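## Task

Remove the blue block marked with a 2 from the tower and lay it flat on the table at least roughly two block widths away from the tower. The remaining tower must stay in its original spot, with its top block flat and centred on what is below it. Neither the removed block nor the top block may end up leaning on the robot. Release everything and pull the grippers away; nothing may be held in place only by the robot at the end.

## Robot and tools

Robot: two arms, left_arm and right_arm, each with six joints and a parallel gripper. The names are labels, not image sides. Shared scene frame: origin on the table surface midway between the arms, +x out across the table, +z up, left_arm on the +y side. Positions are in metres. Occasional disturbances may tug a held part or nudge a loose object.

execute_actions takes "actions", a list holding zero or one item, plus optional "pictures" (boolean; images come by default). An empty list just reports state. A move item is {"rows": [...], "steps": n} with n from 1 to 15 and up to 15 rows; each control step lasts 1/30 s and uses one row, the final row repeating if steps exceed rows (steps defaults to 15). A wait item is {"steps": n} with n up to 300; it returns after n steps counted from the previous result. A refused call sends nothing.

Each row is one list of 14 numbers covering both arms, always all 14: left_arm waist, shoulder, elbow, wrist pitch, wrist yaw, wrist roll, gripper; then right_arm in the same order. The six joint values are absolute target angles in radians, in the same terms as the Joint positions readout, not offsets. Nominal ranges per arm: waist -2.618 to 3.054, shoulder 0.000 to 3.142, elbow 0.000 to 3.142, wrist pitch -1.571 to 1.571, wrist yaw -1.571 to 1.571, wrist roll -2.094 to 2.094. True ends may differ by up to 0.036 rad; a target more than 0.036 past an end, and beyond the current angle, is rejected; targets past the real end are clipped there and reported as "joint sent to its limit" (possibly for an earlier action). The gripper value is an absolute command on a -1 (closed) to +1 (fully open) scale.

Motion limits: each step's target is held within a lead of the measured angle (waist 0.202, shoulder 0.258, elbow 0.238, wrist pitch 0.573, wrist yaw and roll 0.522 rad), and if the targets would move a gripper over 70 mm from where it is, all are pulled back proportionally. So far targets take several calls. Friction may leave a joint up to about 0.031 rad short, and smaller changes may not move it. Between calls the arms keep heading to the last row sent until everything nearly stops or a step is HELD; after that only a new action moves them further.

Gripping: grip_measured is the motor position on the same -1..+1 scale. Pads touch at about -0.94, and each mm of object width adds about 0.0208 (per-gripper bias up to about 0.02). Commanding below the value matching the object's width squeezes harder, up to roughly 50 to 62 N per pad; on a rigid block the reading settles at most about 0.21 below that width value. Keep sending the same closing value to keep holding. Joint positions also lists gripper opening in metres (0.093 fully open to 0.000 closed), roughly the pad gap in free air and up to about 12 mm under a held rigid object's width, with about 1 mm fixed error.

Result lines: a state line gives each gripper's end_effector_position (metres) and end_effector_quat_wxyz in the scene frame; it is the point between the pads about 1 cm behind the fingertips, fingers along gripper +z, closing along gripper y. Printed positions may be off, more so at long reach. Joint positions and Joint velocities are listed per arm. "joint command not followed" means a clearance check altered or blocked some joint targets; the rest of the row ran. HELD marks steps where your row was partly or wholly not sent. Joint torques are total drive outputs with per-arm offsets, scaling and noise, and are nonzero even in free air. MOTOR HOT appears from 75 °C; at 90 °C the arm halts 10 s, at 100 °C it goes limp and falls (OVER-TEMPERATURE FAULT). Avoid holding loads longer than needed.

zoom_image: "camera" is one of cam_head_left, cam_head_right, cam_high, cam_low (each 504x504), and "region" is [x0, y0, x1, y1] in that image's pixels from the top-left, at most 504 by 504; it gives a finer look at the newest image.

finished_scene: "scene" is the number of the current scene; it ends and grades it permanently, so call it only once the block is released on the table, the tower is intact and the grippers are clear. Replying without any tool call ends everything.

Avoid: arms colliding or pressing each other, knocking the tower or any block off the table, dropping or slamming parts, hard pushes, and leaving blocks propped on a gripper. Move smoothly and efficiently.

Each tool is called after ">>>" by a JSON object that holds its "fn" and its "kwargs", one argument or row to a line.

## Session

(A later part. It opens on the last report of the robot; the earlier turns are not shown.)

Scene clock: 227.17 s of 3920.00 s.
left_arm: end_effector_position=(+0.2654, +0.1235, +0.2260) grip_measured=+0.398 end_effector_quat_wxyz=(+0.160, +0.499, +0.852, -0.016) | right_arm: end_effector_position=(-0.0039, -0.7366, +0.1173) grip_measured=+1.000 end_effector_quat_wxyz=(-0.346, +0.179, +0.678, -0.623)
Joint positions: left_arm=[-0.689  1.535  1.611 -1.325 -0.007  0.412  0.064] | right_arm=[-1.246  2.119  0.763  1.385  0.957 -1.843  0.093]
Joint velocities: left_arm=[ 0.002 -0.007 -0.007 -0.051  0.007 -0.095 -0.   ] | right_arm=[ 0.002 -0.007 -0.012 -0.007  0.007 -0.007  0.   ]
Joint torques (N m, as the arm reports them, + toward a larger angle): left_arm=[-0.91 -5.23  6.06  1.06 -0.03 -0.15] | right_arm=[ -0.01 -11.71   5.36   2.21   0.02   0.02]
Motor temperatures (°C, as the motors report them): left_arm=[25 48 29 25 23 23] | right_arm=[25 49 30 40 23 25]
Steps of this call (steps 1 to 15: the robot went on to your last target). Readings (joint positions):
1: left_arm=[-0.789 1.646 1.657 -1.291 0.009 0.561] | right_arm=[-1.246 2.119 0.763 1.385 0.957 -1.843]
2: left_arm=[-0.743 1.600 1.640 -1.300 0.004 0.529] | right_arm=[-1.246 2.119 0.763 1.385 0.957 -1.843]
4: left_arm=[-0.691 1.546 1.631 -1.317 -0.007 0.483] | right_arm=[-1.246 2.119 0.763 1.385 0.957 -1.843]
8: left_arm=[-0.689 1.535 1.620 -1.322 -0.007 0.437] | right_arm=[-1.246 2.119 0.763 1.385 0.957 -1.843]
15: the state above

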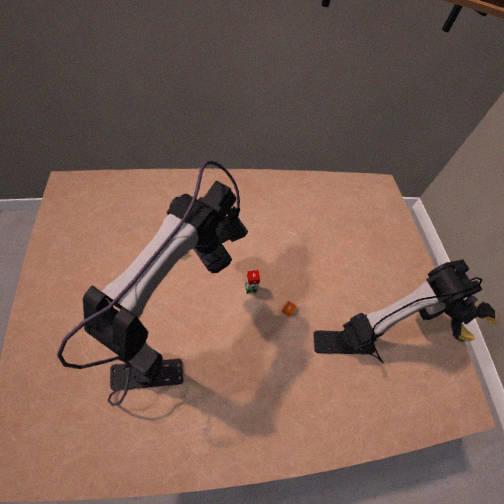

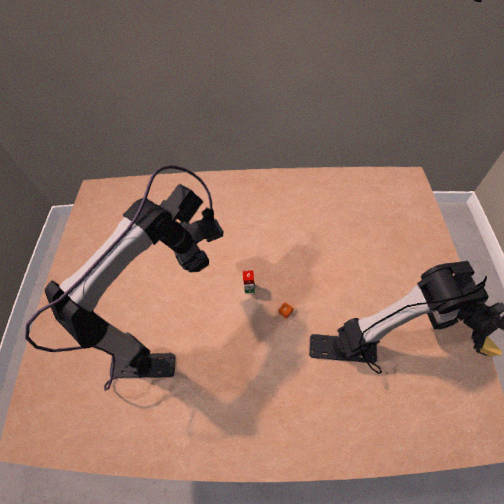

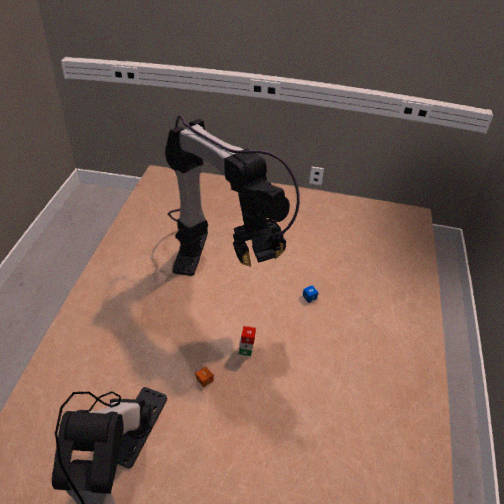

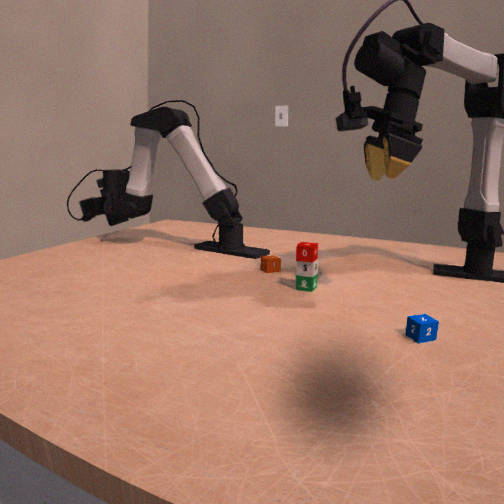

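>>> {"fn": "execute_actions", "kwargs": {
  "actions": [
    {"rows":[[-0.72,1.6,1.65,-1.32,0,0.63,0.2,-1.246,2.119,0.763,1.385,0.957,-1.843,1],[-0.75,1.65,1.68,-1.32,0,0.63,0.2,-1.246,2.119,0.763,1.385,0.957,-1.843,1],[-0.78,1.7,1.71,-1.32,0,0.63,0.2,-1.246,2.119,0.763,1.385,0.957,-1.843,1],[-0.81,1.75,1.74,-1.32,0,0.63,0.2,-1.246,2.119,0.763,1.385,0.957,-1.843,1],[-0.84,1.8,1.77,-1.32,0,0.63,0.2,-1.246,2.119,0.763,1.385,0.957,-1.843,1],[-0.87,1.85,1.8,-1.32,0,0.63,0.2,-1.246,2.119,0.763,1.385,0.957,-1.843,1],[-0.895,1.9,1.83,-1.32,0,0.63,0.2,-1.246,2.119,0.763,1.385,0.957,-1.843,1],[-0.915,1.94,1.86,-1.32,0,0.63,0.2,-1.246,2.119,0.763,1.385,0.957,-1.843,1],[-0.93,1.97,1.88,-1.32,0,0.63,0.2,-1.246,2.119,0.763,1.385,0.957,-1.843,1],[-0.945,2.0,1.89,-1.32,0,0.63,0.2,-1.246,2.119,0.763,1.385,0.957,-1.843,1],[-0.955,2.02,1.9,-1.32,0,0.63,0.2,-1.246,2.119,0.763,1.385,0.957,-1.843,1],[-0.96,2.04,1.9,-1.32,0,0.63,0.2,-1.246,2.119,0.763,1.385,0.957,-1.843,1],[-0.96,2.055,1.9,-1.32,0,0.63,0.2,-1.246,2.119,0.763,1.385,0.957,-1.843,1],[-0.96,2.068,1.9,-1.32,0,0.63,0.2,-1.246,2.119,0.763,1.385,0.957,-1.843,1]]}
  ],
  "pictures": false
}}

>>> {"fn": "execute_actions", "kwargs": {
  "actions": [
    {"rows":[[-0.96,2.068,1.88,-1.29,0,0.63,0.2,-1.246,2.119,0.763,1.385,0.957,-1.843,1],[-0.96,2.068,1.865,-1.27,0,0.63,0.2,-1.246,2.119,0.763,1.385,0.957,-1.843,1],[-0.96,2.068,1.85,-1.25,0,0.63,0.2,-1.246,2.119,0.763,1.385,0.957,-1.843,1],[-0.96,2.068,1.835,-1.235,0,0.63,0.2,-1.246,2.119,0.763,1.385,0.957,-1.843,1],[-0.96,2.068,1.82,-1.22,0,0.63,0.2,-1.246,2.119,0.763,1.385,0.957,-1.843,1],[-0.96,2.068,1.805,-1.205,0,0.63,0.2,-1.246,2.119,0.763,1.385,0.957,-1.843,1],[-0.96,2.068,1.79,-1.19,0,0.63,0.2,-1.246,2.119,0.763,1.385,0.957,-1.843,1],[-0.96,2.068,1.775,-1.175,0,0.63,0.2,-1.246,2.119,0.763,1.385,0.957,-1.843,1],[-0.96,2.068,1.76,-1.16,0,0.63,0.2,-1.246,2.119,0.763,1.385,0.957,-1.843,1],[-0.96,2.068,1.745,-1.15,0,0.63,0.2,-1.246,2.119,0.763,1.385,0.957,-1.843,1],[-0.96,2.068,1.73,-1.14,0,0.63,0.2,-1.246,2.119,0.763,1.385,0.957,-1.843,1],[-0.96,2.068,1.72,-1.14,0,0.63,0.2,-1.246,2.119,0.763,1.385,0.957,-1.843,1]]}
  ],
  "pictures": false
}}

>>> {"fn": "execute_actions", "kwargs": {
  "actions": [
    {"steps":15}
  ]
}}

Scene clock: 242.57 s of 3920.00 s.
left_arm: end_effector_position=(+0.2538, -0.0088, +0.1138) grip_measured=+0.203 end_effector_quat_wxyz=(+0.030, +0.695, +0.718, -0.005) | right_arm: end_effector_position=(-0.0039, -0.7366, +0.1173) grip_measured=+1.000 end_effector_quat_wxyz=(-0.346, +0.179, +0.678, -0.623)
Joint positions: left_arm=[-0.962  2.069  1.87  -1.311  0.     0.617  0.055] | right_arm=[-1.246  2.119  0.763  1.385  0.957 -1.843  0.093]
Joint velocities: left_arm=[-0.027  0.349 -0.007 -0.007  0.037  0.007 -0.   ] | right_arm=[-0.017  0.012 -0.012  0.051 -0.095 -0.081  0.   ]
Joint torques (N m, as the arm reports them, + toward a larger angle): left_arm=[  0.29 -12.39   9.62   0.43  -0.08  -0.03] | right_arm=[ -0.03 -11.65   5.38   2.21   0.01   0.02]
Motor temperatures (°C, as the motors report them): left_arm=[25 43 30 26 23 23] | right_arm=[25 50 30 40 23 25]
Steps of this call (steps 1 to 15: the robot went on to your last target; steps 16 to 90: nothing new was sent; then 11.90 s passed at rest; steps 91 to 105: all 15 steps of this action). Readings (joint positions):
91: left_arm=[-0.691 1.540 1.617 -1.328 -0.007 0.441] | right_arm=[-1.246 2.119 0.763 1.385 0.957 -1.843]
92: left_arm=[-0.699 1.556 1.633 -1.334 -0.008 0.478] | right_arm=[-1.246 2.119 0.763 1.385 0.957 -1.843]
94: left_arm=[-0.740 1.622 1.689 -1.337 -0.009 0.530] | right_arm=[-1.246 2.119 0.763 1.385 0.957 -1.843]
98: left_arm=[-0.858 1.831 1.808 -1.326 -0.008 0.586] | right_arm=[-1.246 2.119 0.763 1.385 0.957 -1.843]
105: the state above

Scene clock: 243.07 s of 3920.00 s.
left_arm: end_effector_position=(+0.2521, -0.0066, +0.0744) grip_measured=+0.203 end_effector_quat_wxyz=(+0.022, +0.698, +0.716, -0.003) | right_arm: end_effector_position=(-0.0039, -0.7366, +0.1173) grip_measured=+1.000 end_effector_quat_wxyz=(-0.346, +0.179, +0.678, -0.623)
Joint positions: left_arm=[-0.962  2.08   1.73  -1.177  0.     0.624  0.055] | right_arm=[-1.246  2.119  0.763  1.385  0.957 -1.843  0.093]
Joint velocities: left_arm=[ 0.002 -0.002 -0.066  0.022 -0.037 -0.007  0.   ] | right_arm=[ 0.007 -0.012 -0.012 -0.095 -0.037  0.007  0.   ]
Joint torques (N m, as the arm reports them, + toward a larger angle): left_arm=[  0.14 -11.8    6.31   0.73  -0.06  -0.01] | right_arm=[ -0.03 -11.69   5.37   2.22   0.03   0.01]
Motor temperatures (°C, as the motors report them): left_arm=[25 43 30 26 23 23] | right_arm=[25 50 30 40 23 25]
Steps of this call (steps 1 to 15: all 15 steps of this action). Readings (joint positions):
1: left_arm=[-0.962 2.077 1.870 -1.310 0.000 0.618] | right_arm=[-1.246 2.119 0.763 1.385 0.957 -1.843]
2: left_arm=[-0.962 2.080 1.870 -1.307 0.000 0.619] | right_arm=[-1.246 2.119 0.763 1.385 0.957 -1.843]
4: left_arm=[-0.962 2.080 1.865 -1.289 0.000 0.621] | right_arm=[-1.246 2.119 0.763 1.385 0.957 -1.843]
8: left_arm=[-0.962 2.080 1.815 -1.236 0.000 0.623] | right_arm=[-1.246 2.119 0.763 1.385 0.957 -1.843]
15: the state above

Scene clock: 243.57 s of 3920.00 s.
left_arm: end_effector_position=(+0.2554, -0.0110, +0.0746) grip_measured=+0.203 end_effector_quat_wxyz=(+0.033, +0.698, +0.716, -0.005) | right_arm: end_effector_position=(-0.0039, -0.7366, +0.1173) grip_measured=+1.000 end_effector_quat_wxyz=(-0.346, +0.179, +0.678, -0.623)
Joint positions: left_arm=[-0.962  2.08   1.73  -1.153  0.     0.624  0.055] | right_arm=[-1.246  2.119  0.763  1.385  0.957 -1.843  0.093]
Joint velocities: left_arm=[-0.002 -0.002 -0.002 -0.007 -0.066  0.037 -0.001] | right_arm=[-0.002  0.002  0.012  0.007 -0.051  0.037  0.   ]
Joint torques (N m, as the arm reports them, + toward a larger angle): left_arm=[  0.15 -11.82   6.05   0.67  -0.07   0.  ] | right_arm=[ -0.06 -11.7    5.38   2.21   0.02   0.02]
Motor temperatures (°C, as the motors report them): left_arm=[25 43 30 26 23 23] | right_arm=[25 50 30 40 23 25]
Steps of this call (steps 1 to 15: the robot went on to your last target). Readings (joint positions):
1: left_arm=[-0.962 2.080 1.730 -1.174 0.000 0.624] | right_arm=[-1.246 2.119 0.763 1.385 0.957 -1.843]
2: left_arm=[-0.962 2.080 1.730 -1.170 0.000 0.624] | right_arm=[-1.246 2.119 0.763 1.385 0.957 -1.843]
4: left_arm=[-0.962 2.080 1.730 -1.163 0.000 0.624] | right_arm=[-1.246 2.119 0.763 1.385 0.957 -1.843]
8: left_arm=[-0.962 2.080 1.730 -1.156 0.000 0.624] | right_arm=[-1.246 2.119 0.763 1.385 0.957 -1.843]
15: the state above

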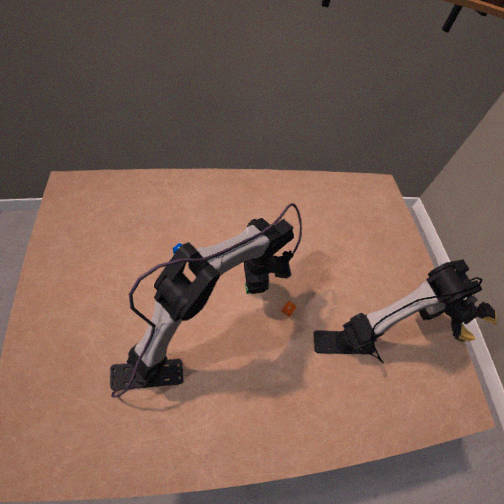

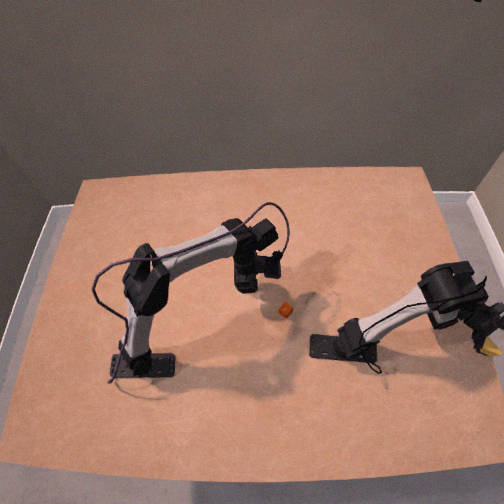

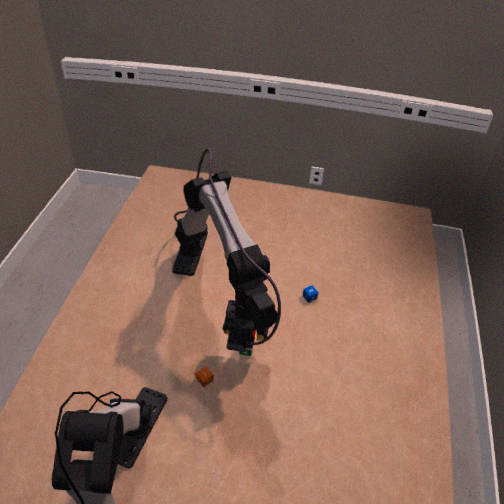

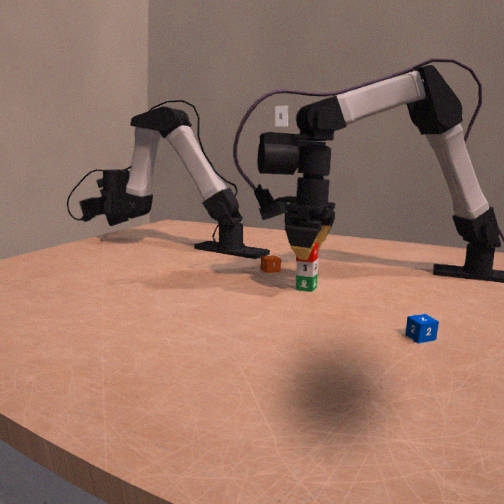

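>>> {"fn": "execute_actions", "kwargs": {
  "actions": [
    {"rows":[[-0.96,2.068,1.72,-1.14,0,0.63,0.1,-1.246,2.119,0.763,1.385,0.957,-1.843,1],[-0.96,2.068,1.72,-1.14,0,0.63,0.0,-1.246,2.119,0.763,1.385,0.957,-1.843,1],[-0.96,2.068,1.72,-1.14,0,0.63,-0.06,-1.246,2.119,0.763,1.385,0.957,-1.843,1],[-0.96,2.068,1.72,-1.14,0,0.63,-0.1,-1.246,2.119,0.763,1.385,0.957,-1.843,1],[-0.96,2.068,1.72,-1.14,0,0.63,-0.13,-1.246,2.119,0.763,1.385,0.957,-1.843,1],[-0.96,2.068,1.72,-1.14,0,0.63,-0.16,-1.246,2.119,0.763,1.385,0.957,-1.843,1],[-0.96,2.068,1.72,-1.14,0,0.63,-0.19,-1.246,2.119,0.763,1.385,0.957,-1.843,1],[-0.96,2.068,1.72,-1.14,0,0.63,-0.22,-1.246,2.119,0.763,1.385,0.957,-1.843,1],[-0.96,2.068,1.72,-1.14,0,0.63,-0.25,-1.246,2.119,0.763,1.385,0.957,-1.843,1],[-0.96,2.068,1.72,-1.14,0,0.63,-0.28,-1.246,2.119,0.763,1.385,0.957,-1.843,1],[-0.96,2.068,1.72,-1.14,0,0.63,-0.3,-1.246,2.119,0.763,1.385,0.957,-1.843,1]]}
  ],
  "pictures": false
}}

>>> {"fn": "execute_actions", "kwargs": {
  "actions": [
    {"rows":[[-0.96,2.068,1.72,-1.14,0,0.63,0.4,-1.246,2.119,0.763,1.385,0.957,-1.843,1]],"steps":10}
  ],
  "pictures": false
}}

>>> {"fn": "execute_actions", "kwargs": {
  "actions": [
    {"rows":[[-0.96,2.06,1.76,-1.19,0,0.63,0.4,-1.246,2.119,0.763,1.385,0.957,-1.843,1],[-0.96,2.06,1.78,-1.22,0,0.63,0.4,-1.246,2.119,0.763,1.385,0.957,-1.843,1],[-0.96,2.055,1.80,-1.25,0,0.63,0.4,-1.246,2.119,0.763,1.385,0.957,-1.843,1],[-0.96,2.05,1.82,-1.27,0,0.63,0.4,-1.246,2.119,0.763,1.385,0.957,-1.843,1],[-0.96,2.04,1.84,-1.29,0,0.63,0.4,-1.246,2.119,0.763,1.385,0.957,-1.843,1],[-0.96,2.03,1.86,-1.31,0,0.63,0.4,-1.246,2.119,0.763,1.385,0.957,-1.843,1],[-0.96,2.01,1.88,-1.33,0,0.63,0.4,-1.246,2.119,0.763,1.385,0.957,-1.843,1],[-0.96,1.98,1.88,-1.33,0,0.63,0.4,-1.246,2.119,0.763,1.385,0.957,-1.843,1],[-0.95,1.95,1.88,-1.33,0,0.63,0.4,-1.246,2.119,0.763,1.385,0.957,-1.843,1],[-0.93,1.92,1.87,-1.33,0,0.63,0.4,-1.246,2.119,0.763,1.385,0.957,-1.843,1],[-0.9,1.89,1.85,-1.33,0,0.63,0.4,-1.246,2.119,0.763,1.385,0.957,-1.843,1],[-0.87,1.85,1.83,-1.33,0,0.63,0.4,-1.246,2.119,0.763,1.385,0.957,-1.843,1],[-0.83,1.81,1.8,-1.33,0,0.63,0.4,-1.246,2.119,0.763,1.385,0.957,-1.843,1],[-0.79,1.77,1.77,-1.33,0,0.63,0.4,-1.246,2.119,0.763,1.385,0.957,-1.843,1],[-0.72,1.7,1.72,-1.33,0,0.63,0.4,-1.246,2.119,0.763,1.385,0.957,-1.843,1]]}
  ],
  "pictures": false
}}

>>> {"fn": "execute_actions", "kwargs": {
  "actions": [
    {"steps":12}
  ]
}}

>>> {"fn": "zoom_image", "kwargs": {
  "camera": "cam_high",
  "region": [210,290,290,370]
}}

Scene clock: 258.07 s of 3920.00 s.
left_arm: end_effector_position=(+0.2557, -0.0114, +0.0747) grip_measured=-0.295 end_effector_quat_wxyz=(+0.034, +0.698, +0.716, -0.005) | right_arm: end_effector_position=(-0.0039, -0.7366, +0.1173) grip_measured=+1.000 end_effector_quat_wxyz=(-0.346, +0.179, +0.678, -0.623)
Joint positions: left_arm=[-0.962  2.08   1.73  -1.151  0.     0.624  0.031] | right_arm=[-1.246  2.119  0.763  1.385  0.957 -1.843  0.093]
Joint velocities: left_arm=[ 0.002 -0.002 -0.002  0.066 -0.007 -0.022  0.   ] | right_arm=[-0.002 -0.012 -0.017  0.007 -0.125 -0.037  0.   ]
Joint torques (N m, as the arm reports them, + toward a larger angle): left_arm=[  0.13 -11.77   6.05   0.66  -0.07  -0.01] | right_arm=[ -0.07 -11.69   5.38   2.21   0.02   0.02]
Motor temperatures (°C, as the motors report them): left_arm=[25 46 30 26 23 23] | right_arm=[25 50 30 40 23 25]
Steps of this call (steps 1 to 15: the robot went on to your last target; steps 16 to 90: nothing new was sent; then 11.00 s passed at rest; steps 91 to 105: all 15 steps of this action). Readings (joint positions):
91: left_arm=[-0.962 2.080 1.730 -1.153 0.000 0.624] | right_arm=[-1.246 2.119 0.763 1.385 0.957 -1.843]
92: left_arm=[-0.962 2.080 1.730 -1.153 0.000 0.624] | right_arm=[-1.246 2.119 0.763 1.385 0.957 -1.843]
94: left_arm=[-0.962 2.080 1.730 -1.152 0.000 0.624] | right_arm=[-1.246 2.119 0.763 1.385 0.957 -1.843]
98: left_arm=[-0.962 2.080 1.730 -1.152 0.000 0.624] | right_arm=[-1.246 2.119 0.763 1.385 0.957 -1.843]
105: the state above

Scene clock: 258.40 s of 3920.00 s.
left_arm: end_effector_position=(+0.2557, -0.0114, +0.0747) grip_measured=+0.397 end_effector_quat_wxyz=(+0.034, +0.698, +0.716, -0.005) | right_arm: end_effector_position=(-0.0039, -0.7366, +0.1173) grip_measured=+1.000 end_effector_quat_wxyz=(-0.346, +0.179, +0.678, -0.623)
Joint positions: left_arm=[-0.962  2.08   1.73  -1.151  0.     0.624  0.064] | right_arm=[-1.246  2.119  0.763  1.385  0.957 -1.843  0.093]
Joint velocities: left_arm=[-0.002  0.012 -0.012  0.066 -0.007  0.007  0.   ] | right_arm=[-0.012  0.002 -0.002  0.007  0.022  0.007  0.   ]
Joint torques (N m, as the arm reports them, + toward a larger angle): left_arm=[  0.1  -11.81   6.07   0.66  -0.07  -0.01] | right_arm=[  0.   -11.68   5.35   2.21   0.02   0.02]
Motor temperatures (°C, as the motors report them): left_arm=[25 47 30 26 23 23] | right_arm=[25 50 30 40 23 25]
Steps of this call (steps 1 to 10: all 10 steps of this action). Readings (joint positions):
1: left_arm=[-0.962 2.080 1.730 -1.151 0.000 0.624] | right_arm=[-1.246 2.119 0.763 1.385 0.957 -1.843]
2: left_arm=[-0.962 2.080 1.730 -1.151 0.000 0.624] | right_arm=[-1.246 2.119 0.763 1.385 0.957 -1.843]
4: left_arm=[-0.962 2.080 1.730 -1.151 0.000 0.624] | right_arm=[-1.246 2.119 0.763 1.385 0.957 -1.843]
8: left_arm=[-0.962 2.080 1.730 -1.151 0.000 0.624] | right_arm=[-1.246 2.119 0.763 1.385 0.957 -1.843]
10: the state above

Scene clock: 258.90 s of 3920.00 s.
left_arm: end_effector_position=(+0.2753, +0.0352, +0.1888) grip_measured=+0.398 end_effector_quat_wxyz=(+0.127, +0.651, +0.748, -0.016) | right_arm: end_effector_position=(-0.0039, -0.7366, +0.1173) grip_measured=+1.000 end_effector_quat_wxyz=(-0.346, +0.179, +0.678, -0.623)
Joint positions: left_arm=[-0.847  1.821  1.797 -1.29   0.01   0.625  0.064] | right_arm=[-1.246  2.119  0.763  1.385  0.957 -1.843  0.093]
Joint velocities: left_arm=[ 1.287 -1.394 -0.75   0.11   0.022  0.007  0.   ] | right_arm=[-0.022 -0.002  0.002  0.007 -0.081  0.022  0.   ]
Joint torques (N m, as the arm reports them, + toward a larger angle): left_arm=[  2.43 -10.2    5.48   0.56  -0.19  -0.04] | right_arm=[ -0.02 -11.69   5.37   2.21   0.02   0.02]
Motor temperatures (°C, as the motors report them): left_arm=[25 47 30 26 23 23] | right_arm=[25 50 30 40 23 25]
Steps of this call (steps 1 to 15: all 15 steps of this action). Readings (joint positions):
1: left_arm=[-0.962 2.080 1.732 -1.155 0.000 0.624] | right_arm=[-1.246 2.119 0.763 1.385 0.957 -1.843]
2: left_arm=[-0.962 2.080 1.738 -1.166 0.000 0.624] | right_arm=[-1.246 2.119 0.763 1.385 0.957 -1.843]
4: left_arm=[-0.962 2.080 1.766 -1.200 0.000 0.624] | right_arm=[-1.246 2.119 0.763 1.385 0.957 -1.843]
8: left_arm=[-0.962 2.062 1.839 -1.259 0.000 0.624] | right_arm=[-1.246 2.119 0.763 1.385 0.957 -1.843]
15: the state above

Scene clock: 259.30 s of 3920.00 s.
left_arm: end_effector_position=(+0.2897, +0.0963, +0.2127) grip_measured=+0.398 end_effector_quat_wxyz=(+0.143, +0.596, +0.790, +0.000) | right_arm: end_effector_position=(-0.0039, -0.7366, +0.1173) grip_measured=+1.000 end_effector_quat_wxyz=(-0.346, +0.179, +0.678, -0.623)
Joint positions: left_arm=[-0.709  1.692  1.731 -1.324 -0.007  0.625  0.064] | right_arm=[-1.246  2.119  0.763  1.385  0.957 -1.843  0.093]
Joint velocities: left_arm=[ 0.002 -0.002  0.002  0.154  0.051  0.007 -0.001] | right_arm=[ 0.002 -0.002 -0.017 -0.007  0.037 -0.007  0.   ]
Joint torques (N m, as the arm reports them, + toward a larger angle): left_arm=[-0.97 -7.22  6.02  0.94  0.   -0.03] | right_arm=[ -0.03 -11.69   5.36   2.21   0.02   0.02]
Motor temperatures (°C, as the motors report them): left_arm=[25 47 30 26 23 23] | right_arm=[25 50 30 40 23 25]
Steps of this call (steps 1 to 12: the robot went on to your last target). Readings (joint positions):
1: left_arm=[-0.799 1.776 1.773 -1.293 0.009 0.625] | right_arm=[-1.246 2.119 0.763 1.385 0.957 -1.843]
2: left_arm=[-0.756 1.740 1.759 -1.302 0.005 0.625] | right_arm=[-1.246 2.119 0.763 1.385 0.957 -1.843]
4: left_arm=[-0.705 1.700 1.750 -1.315 -0.007 0.625] | right_arm=[-1.246 2.119 0.763 1.385 0.957 -1.843]
8: left_arm=[-0.707 1.692 1.738 -1.320 -0.007 0.625] | right_arm=[-1.246 2.119 0.763 1.385 0.957 -1.843]
12: the state above

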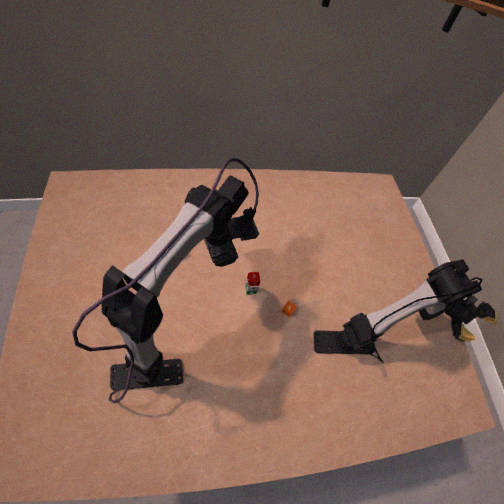

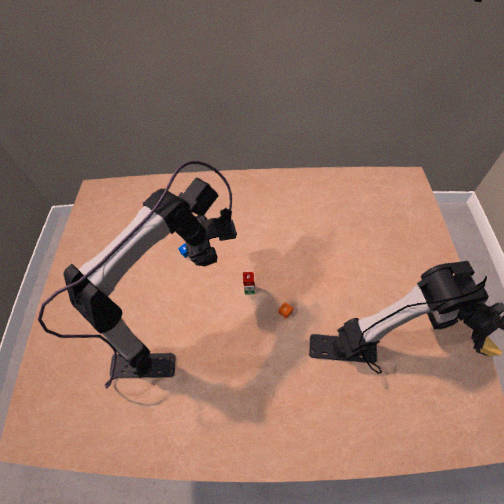

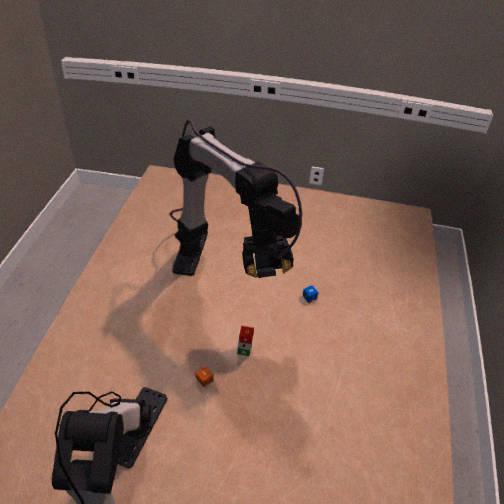

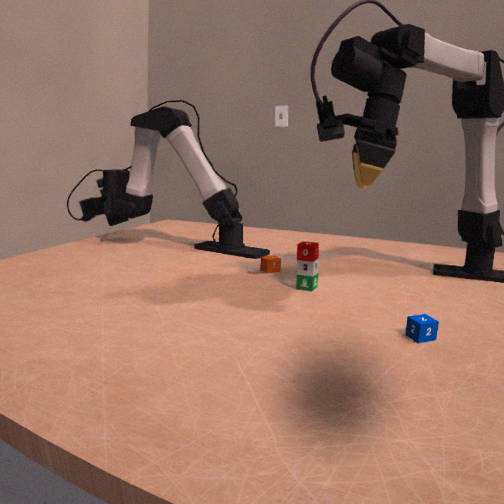

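Region (210, 290, 290, 370) of cam_high's 504x504 image, scaled by 6.300, with more detail than that image has.

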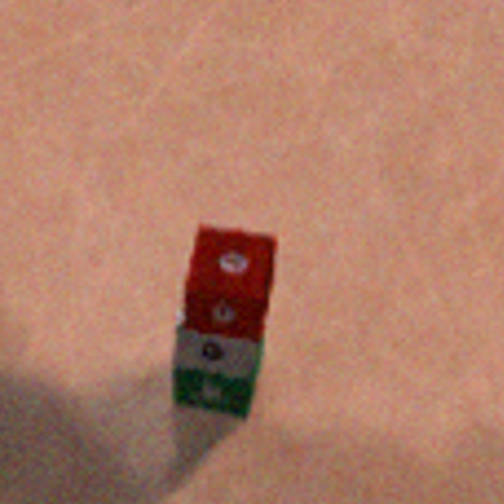

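>>> {"fn": "execute_actions", "kwargs": {
  "actions": [
    {"rows":[[-0.74,1.73,1.76,-1.32,0,0.63,0.3,-1.246,2.119,0.763,1.385,0.957,-1.843,1],[-0.77,1.77,1.78,-1.32,0,0.63,0.3,-1.246,2.119,0.763,1.385,0.957,-1.843,1],[-0.80,1.81,1.8,-1.32,0,0.63,0.3,-1.246,2.119,0.763,1.385,0.957,-1.843,1],[-0.83,1.85,1.83,-1.32,0,0.63,0.3,-1.246,2.119,0.763,1.385,0.957,-1.843,1],[-0.86,1.89,1.86,-1.32,0,0.63,0.3,-1.246,2.119,0.763,1.385,0.957,-1.843,1],[-0.885,1.92,1.88,-1.32,0,0.63,0.3,-1.246,2.119,0.763,1.385,0.957,-1.843,1],[-0.905,1.95,1.9,-1.32,0,0.63,0.3,-1.246,2.119,0.763,1.385,0.957,-1.843,1],[-0.925,1.98,1.91,-1.32,0,0.63,0.3,-1.246,2.119,0.763,1.385,0.957,-1.843,1],[-0.94,2.0,1.91,-1.32,0,0.63,0.3,-1.246,2.119,0.763,1.385,0.957,-1.843,1],[-0.95,2.02,1.91,-1.32,0,0.63,0.3,-1.246,2.119,0.763,1.385,0.957,-1.843,1],[-0.955,2.035,1.91,-1.31,0,0.63,0.3,-1.246,2.119,0.763,1.385,0.957,-1.843,1],[-0.955,2.05,1.91,-1.30,0,0.63,0.3,-1.246,2.119,0.763,1.385,0.957,-1.843,1],[-0.955,2.06,1.9,-1.29,0,0.63,0.3,-1.246,2.119,0.763,1.385,0.957,-1.843,1],[-0.955,2.07,1.89,-1.28,0,0.63,0.3,-1.246,2.119,0.763,1.385,0.957,-1.843,1]]}
  ],
  "pictures": false
}}

>>> {"fn": "execute_actions", "kwargs": {
  "actions": [
    {"rows":[[-0.955,2.07,1.87,-1.26,0,0.63,0.3,-1.246,2.119,0.763,1.385,0.957,-1.843,1],[-0.955,2.07,1.853,-1.24,0,0.63,0.3,-1.246,2.119,0.763,1.385,0.957,-1.843,1],[-0.955,2.07,1.836,-1.22,0,0.63,0.3,-1.246,2.119,0.763,1.385,0.957,-1.843,1],[-0.955,2.07,1.819,-1.2,0,0.63,0.3,-1.246,2.119,0.763,1.385,0.957,-1.843,1],[-0.955,2.07,1.802,-1.183,0,0.63,0.3,-1.246,2.119,0.763,1.385,0.957,-1.843,1],[-0.955,2.07,1.785,-1.166,0,0.63,0.3,-1.246,2.119,0.763,1.385,0.957,-1.843,1],[-0.955,2.07,1.768,-1.149,0,0.63,0.3,-1.246,2.119,0.763,1.385,0.957,-1.843,1],[-0.955,2.07,1.751,-1.132,0,0.63,0.3,-1.246,2.119,0.763,1.385,0.957,-1.843,1],[-0.955,2.07,1.734,-1.115,0,0.63,0.3,-1.246,2.119,0.763,1.385,0.957,-1.843,1],[-0.955,2.07,1.717,-1.098,0,0.63,0.3,-1.246,2.119,0.763,1.385,0.957,-1.843,1],[-0.955,2.07,1.70,-1.08,0,0.63,0.3,-1.246,2.119,0.763,1.385,0.957,-1.843,1],[-0.955,2.07,1.683,-1.065,0,0.63,0.3,-1.246,2.119,0.763,1.385,0.957,-1.843,1],[-0.955,2.07,1.666,-1.055,0,0.63,0.3,-1.246,2.119,0.763,1.385,0.957,-1.843,1],[-0.955,2.07,1.655,-1.05,0,0.63,0.3,-1.246,2.119,0.763,1.385,0.957,-1.843,1],[-0.955,2.07,1.645,-1.05,0,0.63,0.3,-1.246,2.119,0.763,1.385,0.957,-1.843,1]]}
  ],
  "pictures": false
}}

>>> {"fn": "execute_actions", "kwargs": {
  "actions": [
    {"steps":15}
  ]
}}

Scene clock: 273.63 s of 3920.00 s.
left_arm: end_effector_position=(+0.2583, -0.0133, +0.1197) grip_measured=+0.303 end_effector_quat_wxyz=(+0.044, +0.697, +0.716, -0.007) | right_arm: end_effector_position=(-0.0039, -0.7366, +0.1173) grip_measured=+1.000 end_effector_quat_wxyz=(-0.346, +0.179, +0.678, -0.623)
Joint positions: left_arm=[-0.96   2.069  1.89  -1.304  0.001  0.625  0.06 ] | right_arm=[-1.246  2.119  0.763  1.385  0.957 -1.843  0.093]
Joint velocities: left_arm=[-0.007  0.271  0.002  0.081  0.022  0.022  0.001] | right_arm=[-0.002 -0.007 -0.002 -0.022 -0.022  0.007  0.   ]
Joint torques (N m, as the arm reports them, + toward a larger angle): left_arm=[  0.3  -11.99   6.93   0.67  -0.08  -0.02] | right_arm=[ -0.01 -11.66   5.39   2.21   0.02   0.01]
Motor temperatures (°C, as the motors report them): left_arm=[25 44 30 26 23 23] | right_arm=[25 51 30 41 23 25]
Steps of this call (steps 1 to 30: the robot went on to your last target; steps 31 to 90: nothing new was sent; then 10.83 s passed at rest; steps 91 to 105: all 15 steps of this action). Readings (joint positions):
91: left_arm=[-0.711 1.694 1.734 -1.324 -0.007 0.625] | right_arm=[-1.246 2.119 0.763 1.385 0.957 -1.843]
92: left_arm=[-0.718 1.703 1.743 -1.328 -0.007 0.625] | right_arm=[-1.246 2.119 0.763 1.385 0.957 -1.843]
94: left_arm=[-0.756 1.747 1.783 -1.331 -0.009 0.625] | right_arm=[-1.246 2.119 0.763 1.385 0.957 -1.843]
98: left_arm=[-0.873 1.899 1.876 -1.321 -0.007 0.625] | right_arm=[-1.246 2.119 0.763 1.385 0.957 -1.843]
105: the state above

Scene clock: 274.13 s of 3920.00 s.
left_arm: end_effector_position=(+0.2546, -0.0081, +0.0630) grip_measured=+0.303 end_effector_quat_wxyz=(+0.034, +0.697, +0.716, -0.006) | right_arm: end_effector_position=(-0.0039, -0.7366, +0.1173) grip_measured=+1.000 end_effector_quat_wxyz=(-0.346, +0.179, +0.678, -0.623)
Joint positions: left_arm=[-0.959  2.074  1.675 -1.104  0.001  0.625  0.06 ] | right_arm=[-1.246  2.119  0.763  1.385  0.957 -1.843  0.093]
Joint velocities: left_arm=[ 0.002  0.002 -0.379  0.242  0.007  0.051  0.001] | right_arm=[ 0.007 -0.002 -0.002 -0.007 -0.007 -0.022  0.   ]
Joint torques (N m, as the arm reports them, + toward a larger angle): left_arm=[  0.29 -11.22   6.36   0.68  -0.07  -0.02] | right_arm=[ -0.04 -11.68   5.35   2.22   0.02   0.02]
Motor temperatures (°C, as the motors report them): left_arm=[25 44 30 26 23 23] | right_arm=[25 51 30 41 23 25]
Steps of this call (steps 1 to 15: all 15 steps of this action). Readings (joint positions):
1: left_arm=[-0.959 2.074 1.887 -1.296 0.001 0.625] | right_arm=[-1.246 2.119 0.763 1.385 0.957 -1.843]
2: left_arm=[-0.959 2.074 1.878 -1.287 0.001 0.625] | right_arm=[-1.246 2.119 0.763 1.385 0.957 -1.843]
4: left_arm=[-0.959 2.074 1.858 -1.264 0.001 0.625] | right_arm=[-1.246 2.119 0.763 1.385 0.957 -1.843]
8: left_arm=[-0.959 2.074 1.792 -1.205 0.001 0.625] | right_arm=[-1.246 2.119 0.763 1.385 0.957 -1.843]
15: the state above

Scene clock: 274.63 s of 3920.00 s.
left_arm: end_effector_position=(+0.2568, -0.0111, +0.0583) grip_measured=+0.303 end_effector_quat_wxyz=(+0.043, +0.697, +0.716, -0.007) | right_arm: end_effector_position=(-0.0039, -0.7366, +0.1173) grip_measured=+1.000 end_effector_quat_wxyz=(-0.346, +0.179, +0.678, -0.623)
Joint positions: left_arm=[-0.959  2.074  1.655 -1.064  0.001  0.625  0.06 ] | right_arm=[-1.246  2.119  0.763  1.385  0.957 -1.843  0.093]
Joint velocities: left_arm=[-0.007 -0.012 -0.007 -0.007 -0.022 -0.066 -0.   ] | right_arm=[-0.002 -0.007  0.007 -0.037 -0.037  0.007  0.   ]
Joint torques (N m, as the arm reports them, + toward a larger angle): left_arm=[  0.28 -11.21   6.07   0.71  -0.08  -0.01] | right_arm=[ -0.04 -11.7    5.36   2.22   0.02   0.02]
Motor temperatures (°C, as the motors report them): left_arm=[25 44 30 26 23 23] | right_arm=[25 51 30 41 23 25]
Steps of this call (steps 1 to 15: the robot went on to your last target). Readings (joint positions):
1: left_arm=[-0.959 2.074 1.665 -1.097 0.001 0.625] | right_arm=[-1.246 2.119 0.763 1.385 0.957 -1.843]
2: left_arm=[-0.959 2.074 1.658 -1.093 0.001 0.625] | right_arm=[-1.246 2.119 0.763 1.385 0.957 -1.843]
4: left_arm=[-0.959 2.074 1.655 -1.085 0.001 0.625] | right_arm=[-1.246 2.119 0.763 1.385 0.957 -1.843]
8: left_arm=[-0.959 2.074 1.655 -1.071 0.001 0.625] | right_arm=[-1.246 2.119 0.763 1.385 0.957 -1.843]
15: the state above

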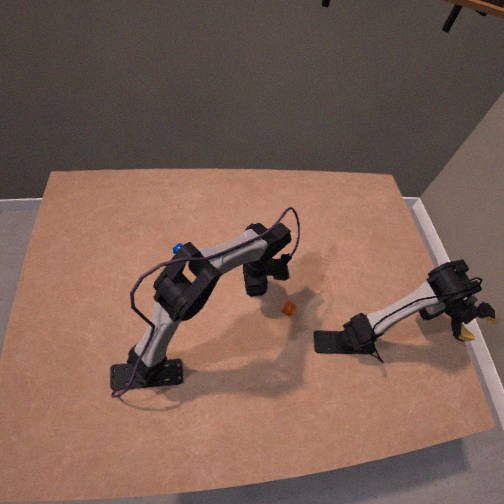

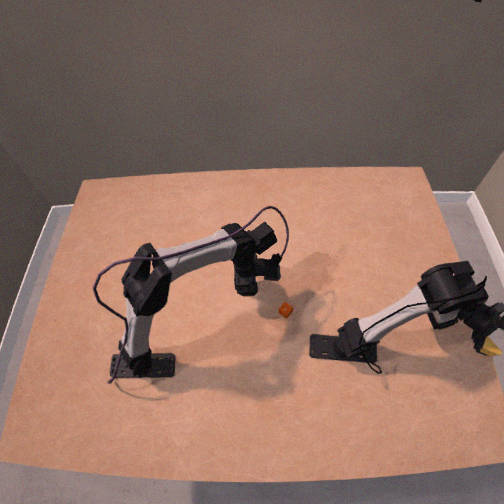

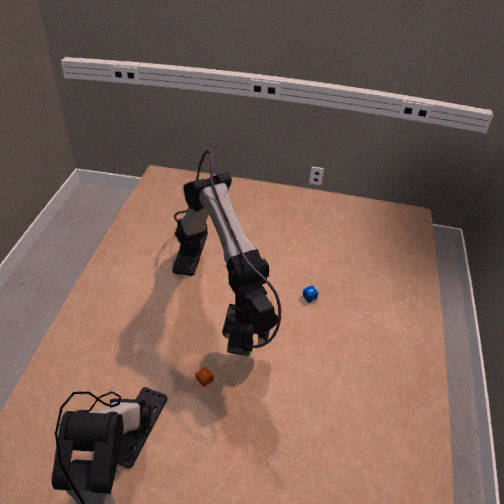

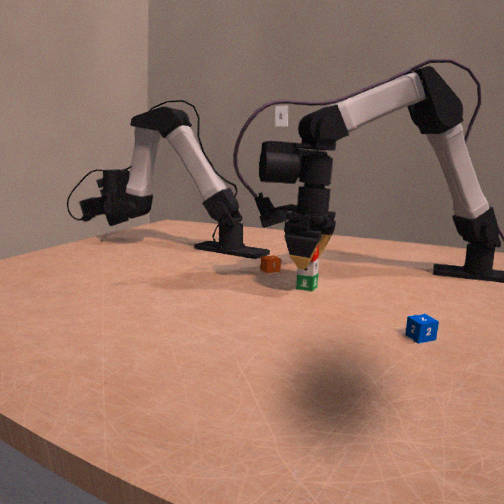

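>>> {"fn": "execute_actions", "kwargs": {
  "actions": [
    {"rows":[[-0.955,2.07,1.645,-1.05,0,0.63,0.15,-1.246,2.119,0.763,1.385,0.957,-1.843,1],[-0.955,2.07,1.645,-1.05,0,0.63,0.03,-1.246,2.119,0.763,1.385,0.957,-1.843,1],[-0.955,2.07,1.645,-1.05,0,0.63,-0.05,-1.246,2.119,0.763,1.385,0.957,-1.843,1],[-0.955,2.07,1.645,-1.05,0,0.63,-0.1,-1.246,2.119,0.763,1.385,0.957,-1.843,1],[-0.955,2.07,1.645,-1.05,0,0.63,-0.13,-1.246,2.119,0.763,1.385,0.957,-1.843,1],[-0.955,2.07,1.645,-1.05,0,0.63,-0.16,-1.246,2.119,0.763,1.385,0.957,-1.843,1],[-0.955,2.07,1.645,-1.05,0,0.63,-0.19,-1.246,2.119,0.763,1.385,0.957,-1.843,1],[-0.955,2.07,1.645,-1.05,0,0.63,-0.22,-1.246,2.119,0.763,1.385,0.957,-1.843,1],[-0.955,2.07,1.645,-1.05,0,0.63,-0.25,-1.246,2.119,0.763,1.385,0.957,-1.843,1],[-0.955,2.07,1.645,-1.05,0,0.63,-0.28,-1.246,2.119,0.763,1.385,0.957,-1.843,1],[-0.955,2.07,1.645,-1.05,0,0.63,-0.31,-1.246,2.119,0.763,1.385,0.957,-1.843,1],[-0.955,2.07,1.645,-1.05,0,0.63,-0.34,-1.246,2.119,0.763,1.385,0.957,-1.843,1],[-0.955,2.07,1.645,-1.05,0,0.63,-0.37,-1.246,2.119,0.763,1.385,0.957,-1.843,1],[-0.955,2.07,1.645,-1.05,0,0.63,-0.41,-1.246,2.119,0.763,1.385,0.957,-1.843,1]]}
  ],
  "pictures": false
}}

>>> {"fn": "execute_actions", "kwargs": {
  "actions": [
    {"rows":[[-0.955,2.07,1.645,-1.05,0,0.63,-0.41,-1.246,2.119,0.763,1.385,0.957,-1.843,1],[-0.955,2.07,1.645,-1.05,0,0.63,-0.41,-1.246,2.119,0.763,1.385,0.957,-1.843,1],[-0.955,2.07,1.645,-1.05,0,0.63,-0.41,-1.246,2.119,0.763,1.385,0.957,-1.843,1],[-0.955,2.07,1.645,-1.05,0,0.63,-0.3,-1.246,2.119,0.763,1.385,0.957,-1.843,1],[-0.955,2.07,1.645,-1.05,0,0.63,-0.2,-1.246,2.119,0.763,1.385,0.957,-1.843,1],[-0.955,2.07,1.645,-1.05,0,0.63,0.5,-1.246,2.119,0.763,1.385,0.957,-1.843,1]]}
  ],
  "pictures": false
}}

>>> {"fn": "execute_actions", "kwargs": {
  "actions": [
    {"rows":[[-0.955,2.06,1.68,-1.10,0,0.63,0.5,-1.246,2.119,0.763,1.385,0.957,-1.843,1],[-0.955,2.06,1.70,-1.13,0,0.63,0.5,-1.246,2.119,0.763,1.385,0.957,-1.843,1],[-0.955,2.06,1.72,-1.16,0,0.63,0.5,-1.246,2.119,0.763,1.385,0.957,-1.843,1],[-0.955,2.06,1.74,-1.185,0,0.63,0.5,-1.246,2.119,0.763,1.385,0.957,-1.843,1],[-0.955,2.055,1.76,-1.21,0,0.63,0.5,-1.246,2.119,0.763,1.385,0.957,-1.843,1],[-0.955,2.055,1.78,-1.23,0,0.63,0.5,-1.246,2.119,0.763,1.385,0.957,-1.843,1],[-0.955,2.05,1.80,-1.25,0,0.63,0.5,-1.246,2.119,0.763,1.385,0.957,-1.843,1],[-0.955,2.05,1.82,-1.27,0,0.63,0.5,-1.246,2.119,0.763,1.385,0.957,-1.843,1],[-0.955,2.04,1.84,-1.29,0,0.63,0.5,-1.246,2.119,0.763,1.385,0.957,-1.843,1],[-0.955,2.03,1.86,-1.31,0,0.63,0.5,-1.246,2.119,0.763,1.385,0.957,-1.843,1],[-0.955,2.01,1.88,-1.33,0,0.63,0.5,-1.246,2.119,0.763,1.385,0.957,-1.843,1],[-0.955,1.98,1.88,-1.33,0,0.63,0.5,-1.246,2.119,0.763,1.385,0.957,-1.843,1],[-0.955,1.95,1.88,-1.33,0,0.63,0.5,-1.246,2.119,0.763,1.385,0.957,-1.843,1],[-0.94,1.92,1.87,-1.33,0,0.63,0.5,-1.246,2.119,0.763,1.385,0.957,-1.843,1],[-0.92,1.89,1.85,-1.33,0,0.63,0.5,-1.246,2.119,0.763,1.385,0.957,-1.843,1]]}
  ],
  "pictures": false
}}

>>> {"fn": "execute_actions", "kwargs": {
  "actions": [
    {"rows":[[-0.88,1.85,1.83,-1.33,0,0.63,0.5,-1.246,2.119,0.763,1.385,0.957,-1.843,1],[-0.84,1.81,1.8,-1.33,0,0.63,0.5,-1.246,2.119,0.763,1.385,0.957,-1.843,1],[-0.8,1.77,1.77,-1.33,0,0.63,0.5,-1.246,2.119,0.763,1.385,0.957,-1.843,1],[-0.76,1.73,1.75,-1.33,0,0.63,0.5,-1.246,2.119,0.763,1.385,0.957,-1.843,1],[-0.72,1.7,1.72,-1.33,0,0.63,0.5,-1.246,2.119,0.763,1.385,0.957,-1.843,1]]}
  ]
}}

>>> {"fn": "zoom_image", "kwargs": {
  "camera": "cam_high",
  "region": [210,290,290,370]
}}

>>> {"fn": "zoom_image", "kwargs": {
  "camera": "cam_low",
  "region": [260,190,360,300]
}}

Scene clock: 299.20 s of 3920.00 s.
left_arm: end_effector_position=(+0.2571, -0.0114, +0.0583) grip_measured=-0.389 end_effector_quat_wxyz=(+0.044, +0.697, +0.716, -0.007) | right_arm: end_effector_position=(-0.0039, -0.7366, +0.1173) grip_measured=+1.000 end_effector_quat_wxyz=(-0.346, +0.179, +0.678, -0.623)
Joint positions: left_arm=[-0.959  2.074  1.655 -1.063  0.001  0.625  0.027] | right_arm=[-1.246  2.119  0.763  1.385  0.957 -1.843  0.093]
Joint velocities: left_arm=[-0.017 -0.017  0.002 -0.051 -0.007  0.022 -0.007] | right_arm=[ 0.007  0.002  0.002 -0.037  0.022 -0.051  0.   ]
Joint torques (N m, as the arm reports them, + toward a larger angle): left_arm=[  0.3  -11.23   6.04   0.71  -0.08  -0.02] | right_arm=[ -0.03 -11.66   5.38   2.21   0.02   0.02]
Motor temperatures (°C, as the motors report them): left_arm=[25 48 30 26 23 23] | right_arm=[25 52 30 41 23 25]
Steps of this call (steps 1 to 15: the robot went on to your last target; steps 16 to 90: nothing new was sent; then 21.07 s passed at rest; steps 91 to 105: all 15 steps of this action). Readings (joint positions):
91: left_arm=[-0.959 2.074 1.655 -1.063 0.001 0.625] | right_arm=[-1.246 2.119 0.763 1.385 0.957 -1.843]
92: left_arm=[-0.959 2.074 1.655 -1.063 0.001 0.625] | right_arm=[-1.246 2.119 0.763 1.385 0.957 -1.843]
94: left_arm=[-0.959 2.074 1.655 -1.063 0.001 0.625] | right_arm=[-1.246 2.119 0.763 1.385 0.957 -1.843]
98: left_arm=[-0.959 2.074 1.655 -1.063 0.001 0.625] | right_arm=[-1.246 2.119 0.763 1.385 0.957 -1.843]
105: the state above

Scene clock: 299.70 s of 3920.00 s.
left_arm: end_effector_position=(+0.2571, -0.0114, +0.0583) grip_measured=+0.497 end_effector_quat_wxyz=(+0.044, +0.697, +0.716, -0.007) | right_arm: end_effector_position=(-0.0039, -0.7366, +0.1173) grip_measured=+1.000 end_effector_quat_wxyz=(-0.346, +0.179, +0.678, -0.623)
Joint positions: left_arm=[-0.959  2.074  1.655 -1.063  0.001  0.625  0.069] | right_arm=[-1.246  2.119  0.763  1.385  0.957 -1.843  0.093]
Joint velocities: left_arm=[-0.007 -0.002 -0.002 -0.037  0.022 -0.022  0.   ] | right_arm=[-0.002  0.007 -0.012 -0.022 -0.051  0.022  0.   ]
Joint torques (N m, as the arm reports them, + toward a larger angle): left_arm=[  0.29 -11.26   6.06   0.72  -0.08  -0.02] | right_arm=[ -0.01 -11.67   5.36   2.22   0.01   0.02]
Motor temperatures (°C, as the motors report them): left_arm=[25 48 30 26 23 23] | right_arm=[25 52 30 41 23 25]
Steps of this call (steps 1 to 15: all 15 steps of this action). Readings (joint positions):
1: left_arm=[-0.959 2.074 1.655 -1.063 0.001 0.625] | right_arm=[-1.246 2.119 0.763 1.385 0.957 -1.843]
2: left_arm=[-0.959 2.074 1.655 -1.063 0.001 0.625] | right_arm=[-1.246 2.119 0.763 1.385 0.957 -1.843]
4: left_arm=[-0.959 2.074 1.655 -1.063 0.001 0.625] | right_arm=[-1.246 2.119 0.763 1.385 0.957 -1.843]
8: left_arm=[-0.959 2.074 1.655 -1.063 0.001 0.625] | right_arm=[-1.246 2.119 0.763 1.385 0.957 -1.843]
15: the state above

Scene clock: 300.20 s of 3920.00 s.
left_arm: end_effector_position=(+0.2565, -0.0087, +0.1406) grip_measured=+0.497 end_effector_quat_wxyz=(+0.075, +0.694, +0.716, -0.012) | right_arm: end_effector_position=(-0.0039, -0.7366, +0.1173) grip_measured=+1.000 end_effector_quat_wxyz=(-0.346, +0.179, +0.678, -0.623)
Joint positions: left_arm=[-0.956  1.988  1.848 -1.279  0.002  0.625  0.069] | right_arm=[-1.246  2.119  0.763  1.385  0.957 -1.843  0.093]
Joint velocities: left_arm=[ 0.095 -0.842 -0.007 -0.359 -0.037 -0.037 -0.   ] | right_arm=[-0.007 -0.002  0.022 -0.037 -0.022 -0.022  0.   ]
Joint torques (N m, as the arm reports them, + toward a larger angle): left_arm=[  2.44 -13.64   7.26   0.64  -0.09  -0.03] | right_arm=[ -0.03 -11.71   5.35   2.21   0.02   0.02]
Motor temperatures (°C, as the motors report them): left_arm=[25 48 30 26 23 23] | right_arm=[25 52 30 41 23 25]
Steps of this call (steps 1 to 15: all 15 steps of this action). Readings (joint positions):
1: left_arm=[-0.959 2.074 1.656 -1.066 0.001 0.625] | right_arm=[-1.246 2.119 0.763 1.385 0.957 -1.843]
2: left_arm=[-0.959 2.074 1.661 -1.076 0.001 0.625] | right_arm=[-1.246 2.119 0.763 1.385 0.957 -1.843]
4: left_arm=[-0.959 2.074 1.687 -1.111 0.001 0.625] | right_arm=[-1.246 2.119 0.763 1.385 0.957 -1.843]
8: left_arm=[-0.959 2.074 1.770 -1.183 0.001 0.625] | right_arm=[-1.246 2.119 0.763 1.385 0.957 -1.843]
15: the state above

Scene clock: 300.70 s of 3920.00 s.
left_arm: end_effector_position=(+0.2897, +0.0962, +0.2128) grip_measured=+0.498 end_effector_quat_wxyz=(+0.143, +0.596, +0.790, +0.000) | right_arm: end_effector_position=(-0.0039, -0.7366, +0.1173) grip_measured=+1.000 end_effector_quat_wxyz=(-0.346, +0.179, +0.678, -0.623)
Joint positions: left_arm=[-0.709  1.692  1.731 -1.323 -0.006  0.626  0.069] | right_arm=[-1.246  2.119  0.763  1.385  0.957 -1.843  0.093]
Joint velocities: left_arm=[-0.002 -0.012 -0.012 -0.022 -0.022 -0.037  0.001] | right_arm=[ 0.002 -0.007 -0.012  0.066 -0.066 -0.007  0.   ]
Joint torques (N m, as the arm reports them, + toward a larger angle): left_arm=[-0.96 -7.22  6.11  0.96 -0.03 -0.04] | right_arm=[ -0.07 -11.67   5.35   2.21   0.02   0.02]
Motor temperatures (°C, as the motors report them): left_arm=[25 48 30 26 23 23] | right_arm=[25 52 30 41 23 25]
Steps of this call (steps 1 to 15: all 15 steps of this action). Readings (joint positions):
1: left_arm=[-0.947 1.954 1.846 -1.285 0.004 0.625] | right_arm=[-1.246 2.119 0.763 1.385 0.957 -1.843]
2: left_arm=[-0.929 1.915 1.836 -1.287 0.007 0.625] | right_arm=[-1.246 2.119 0.763 1.385 0.957 -1.843]
4: left_arm=[-0.862 1.825 1.800 -1.291 0.011 0.626] | right_arm=[-1.246 2.119 0.763 1.385 0.957 -1.843]
8: left_arm=[-0.709 1.700 1.751 -1.312 -0.006 0.626] | right_arm=[-1.246 2.119 0.763 1.385 0.957 -1.843]
15: the state above

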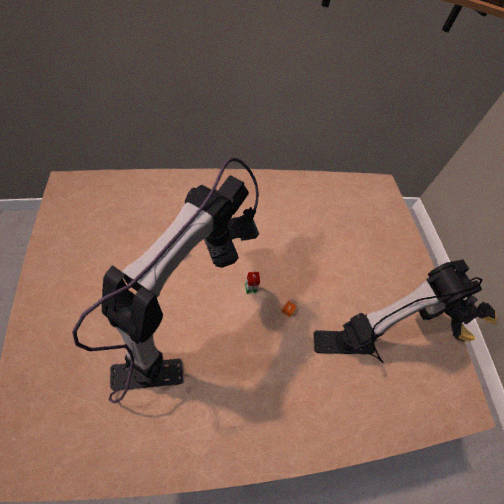

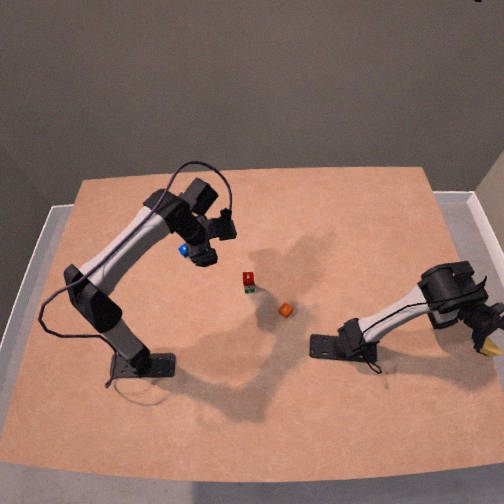

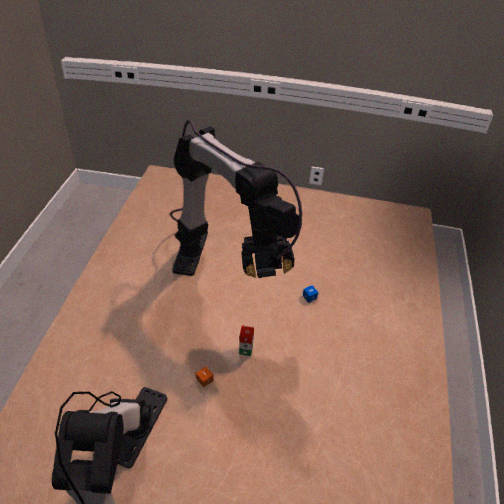

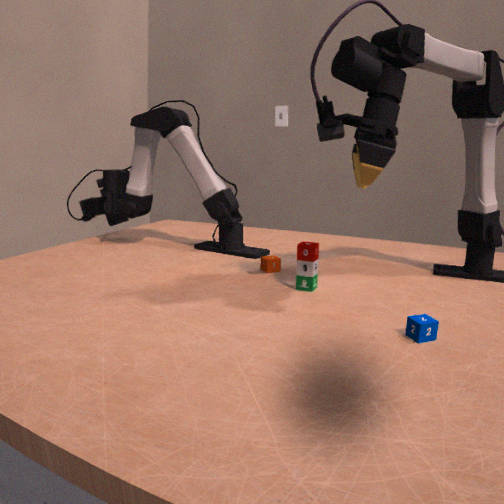

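Region (210, 290, 290, 370) of cam_high's 504x504 image, scaled by 6.300, with more detail than that image has.

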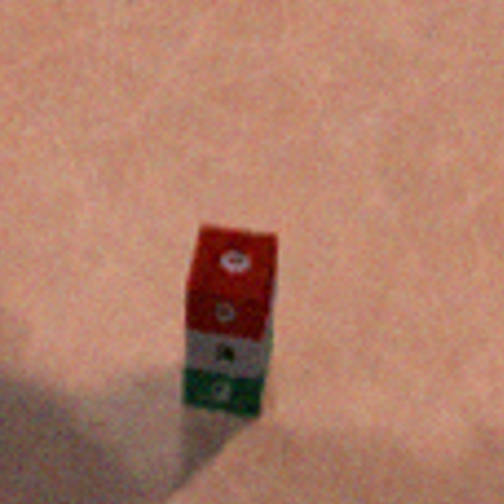

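Region (260, 190, 360, 300) of cam_low's 504x504 image, scaled by 4.582, with more detail than that image has; it fills the left 458 columns of this view, and the rest is white.

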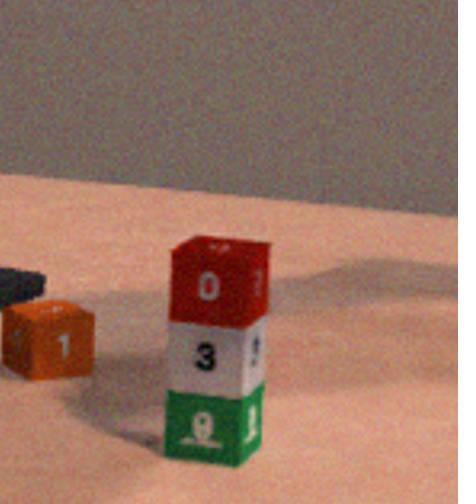

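The tower is back in its original spot with the red block centred on top.

>>> {"fn": "finished_scene", "kwargs": {
  "scene": 1
}}

The scene is finished: the task was done.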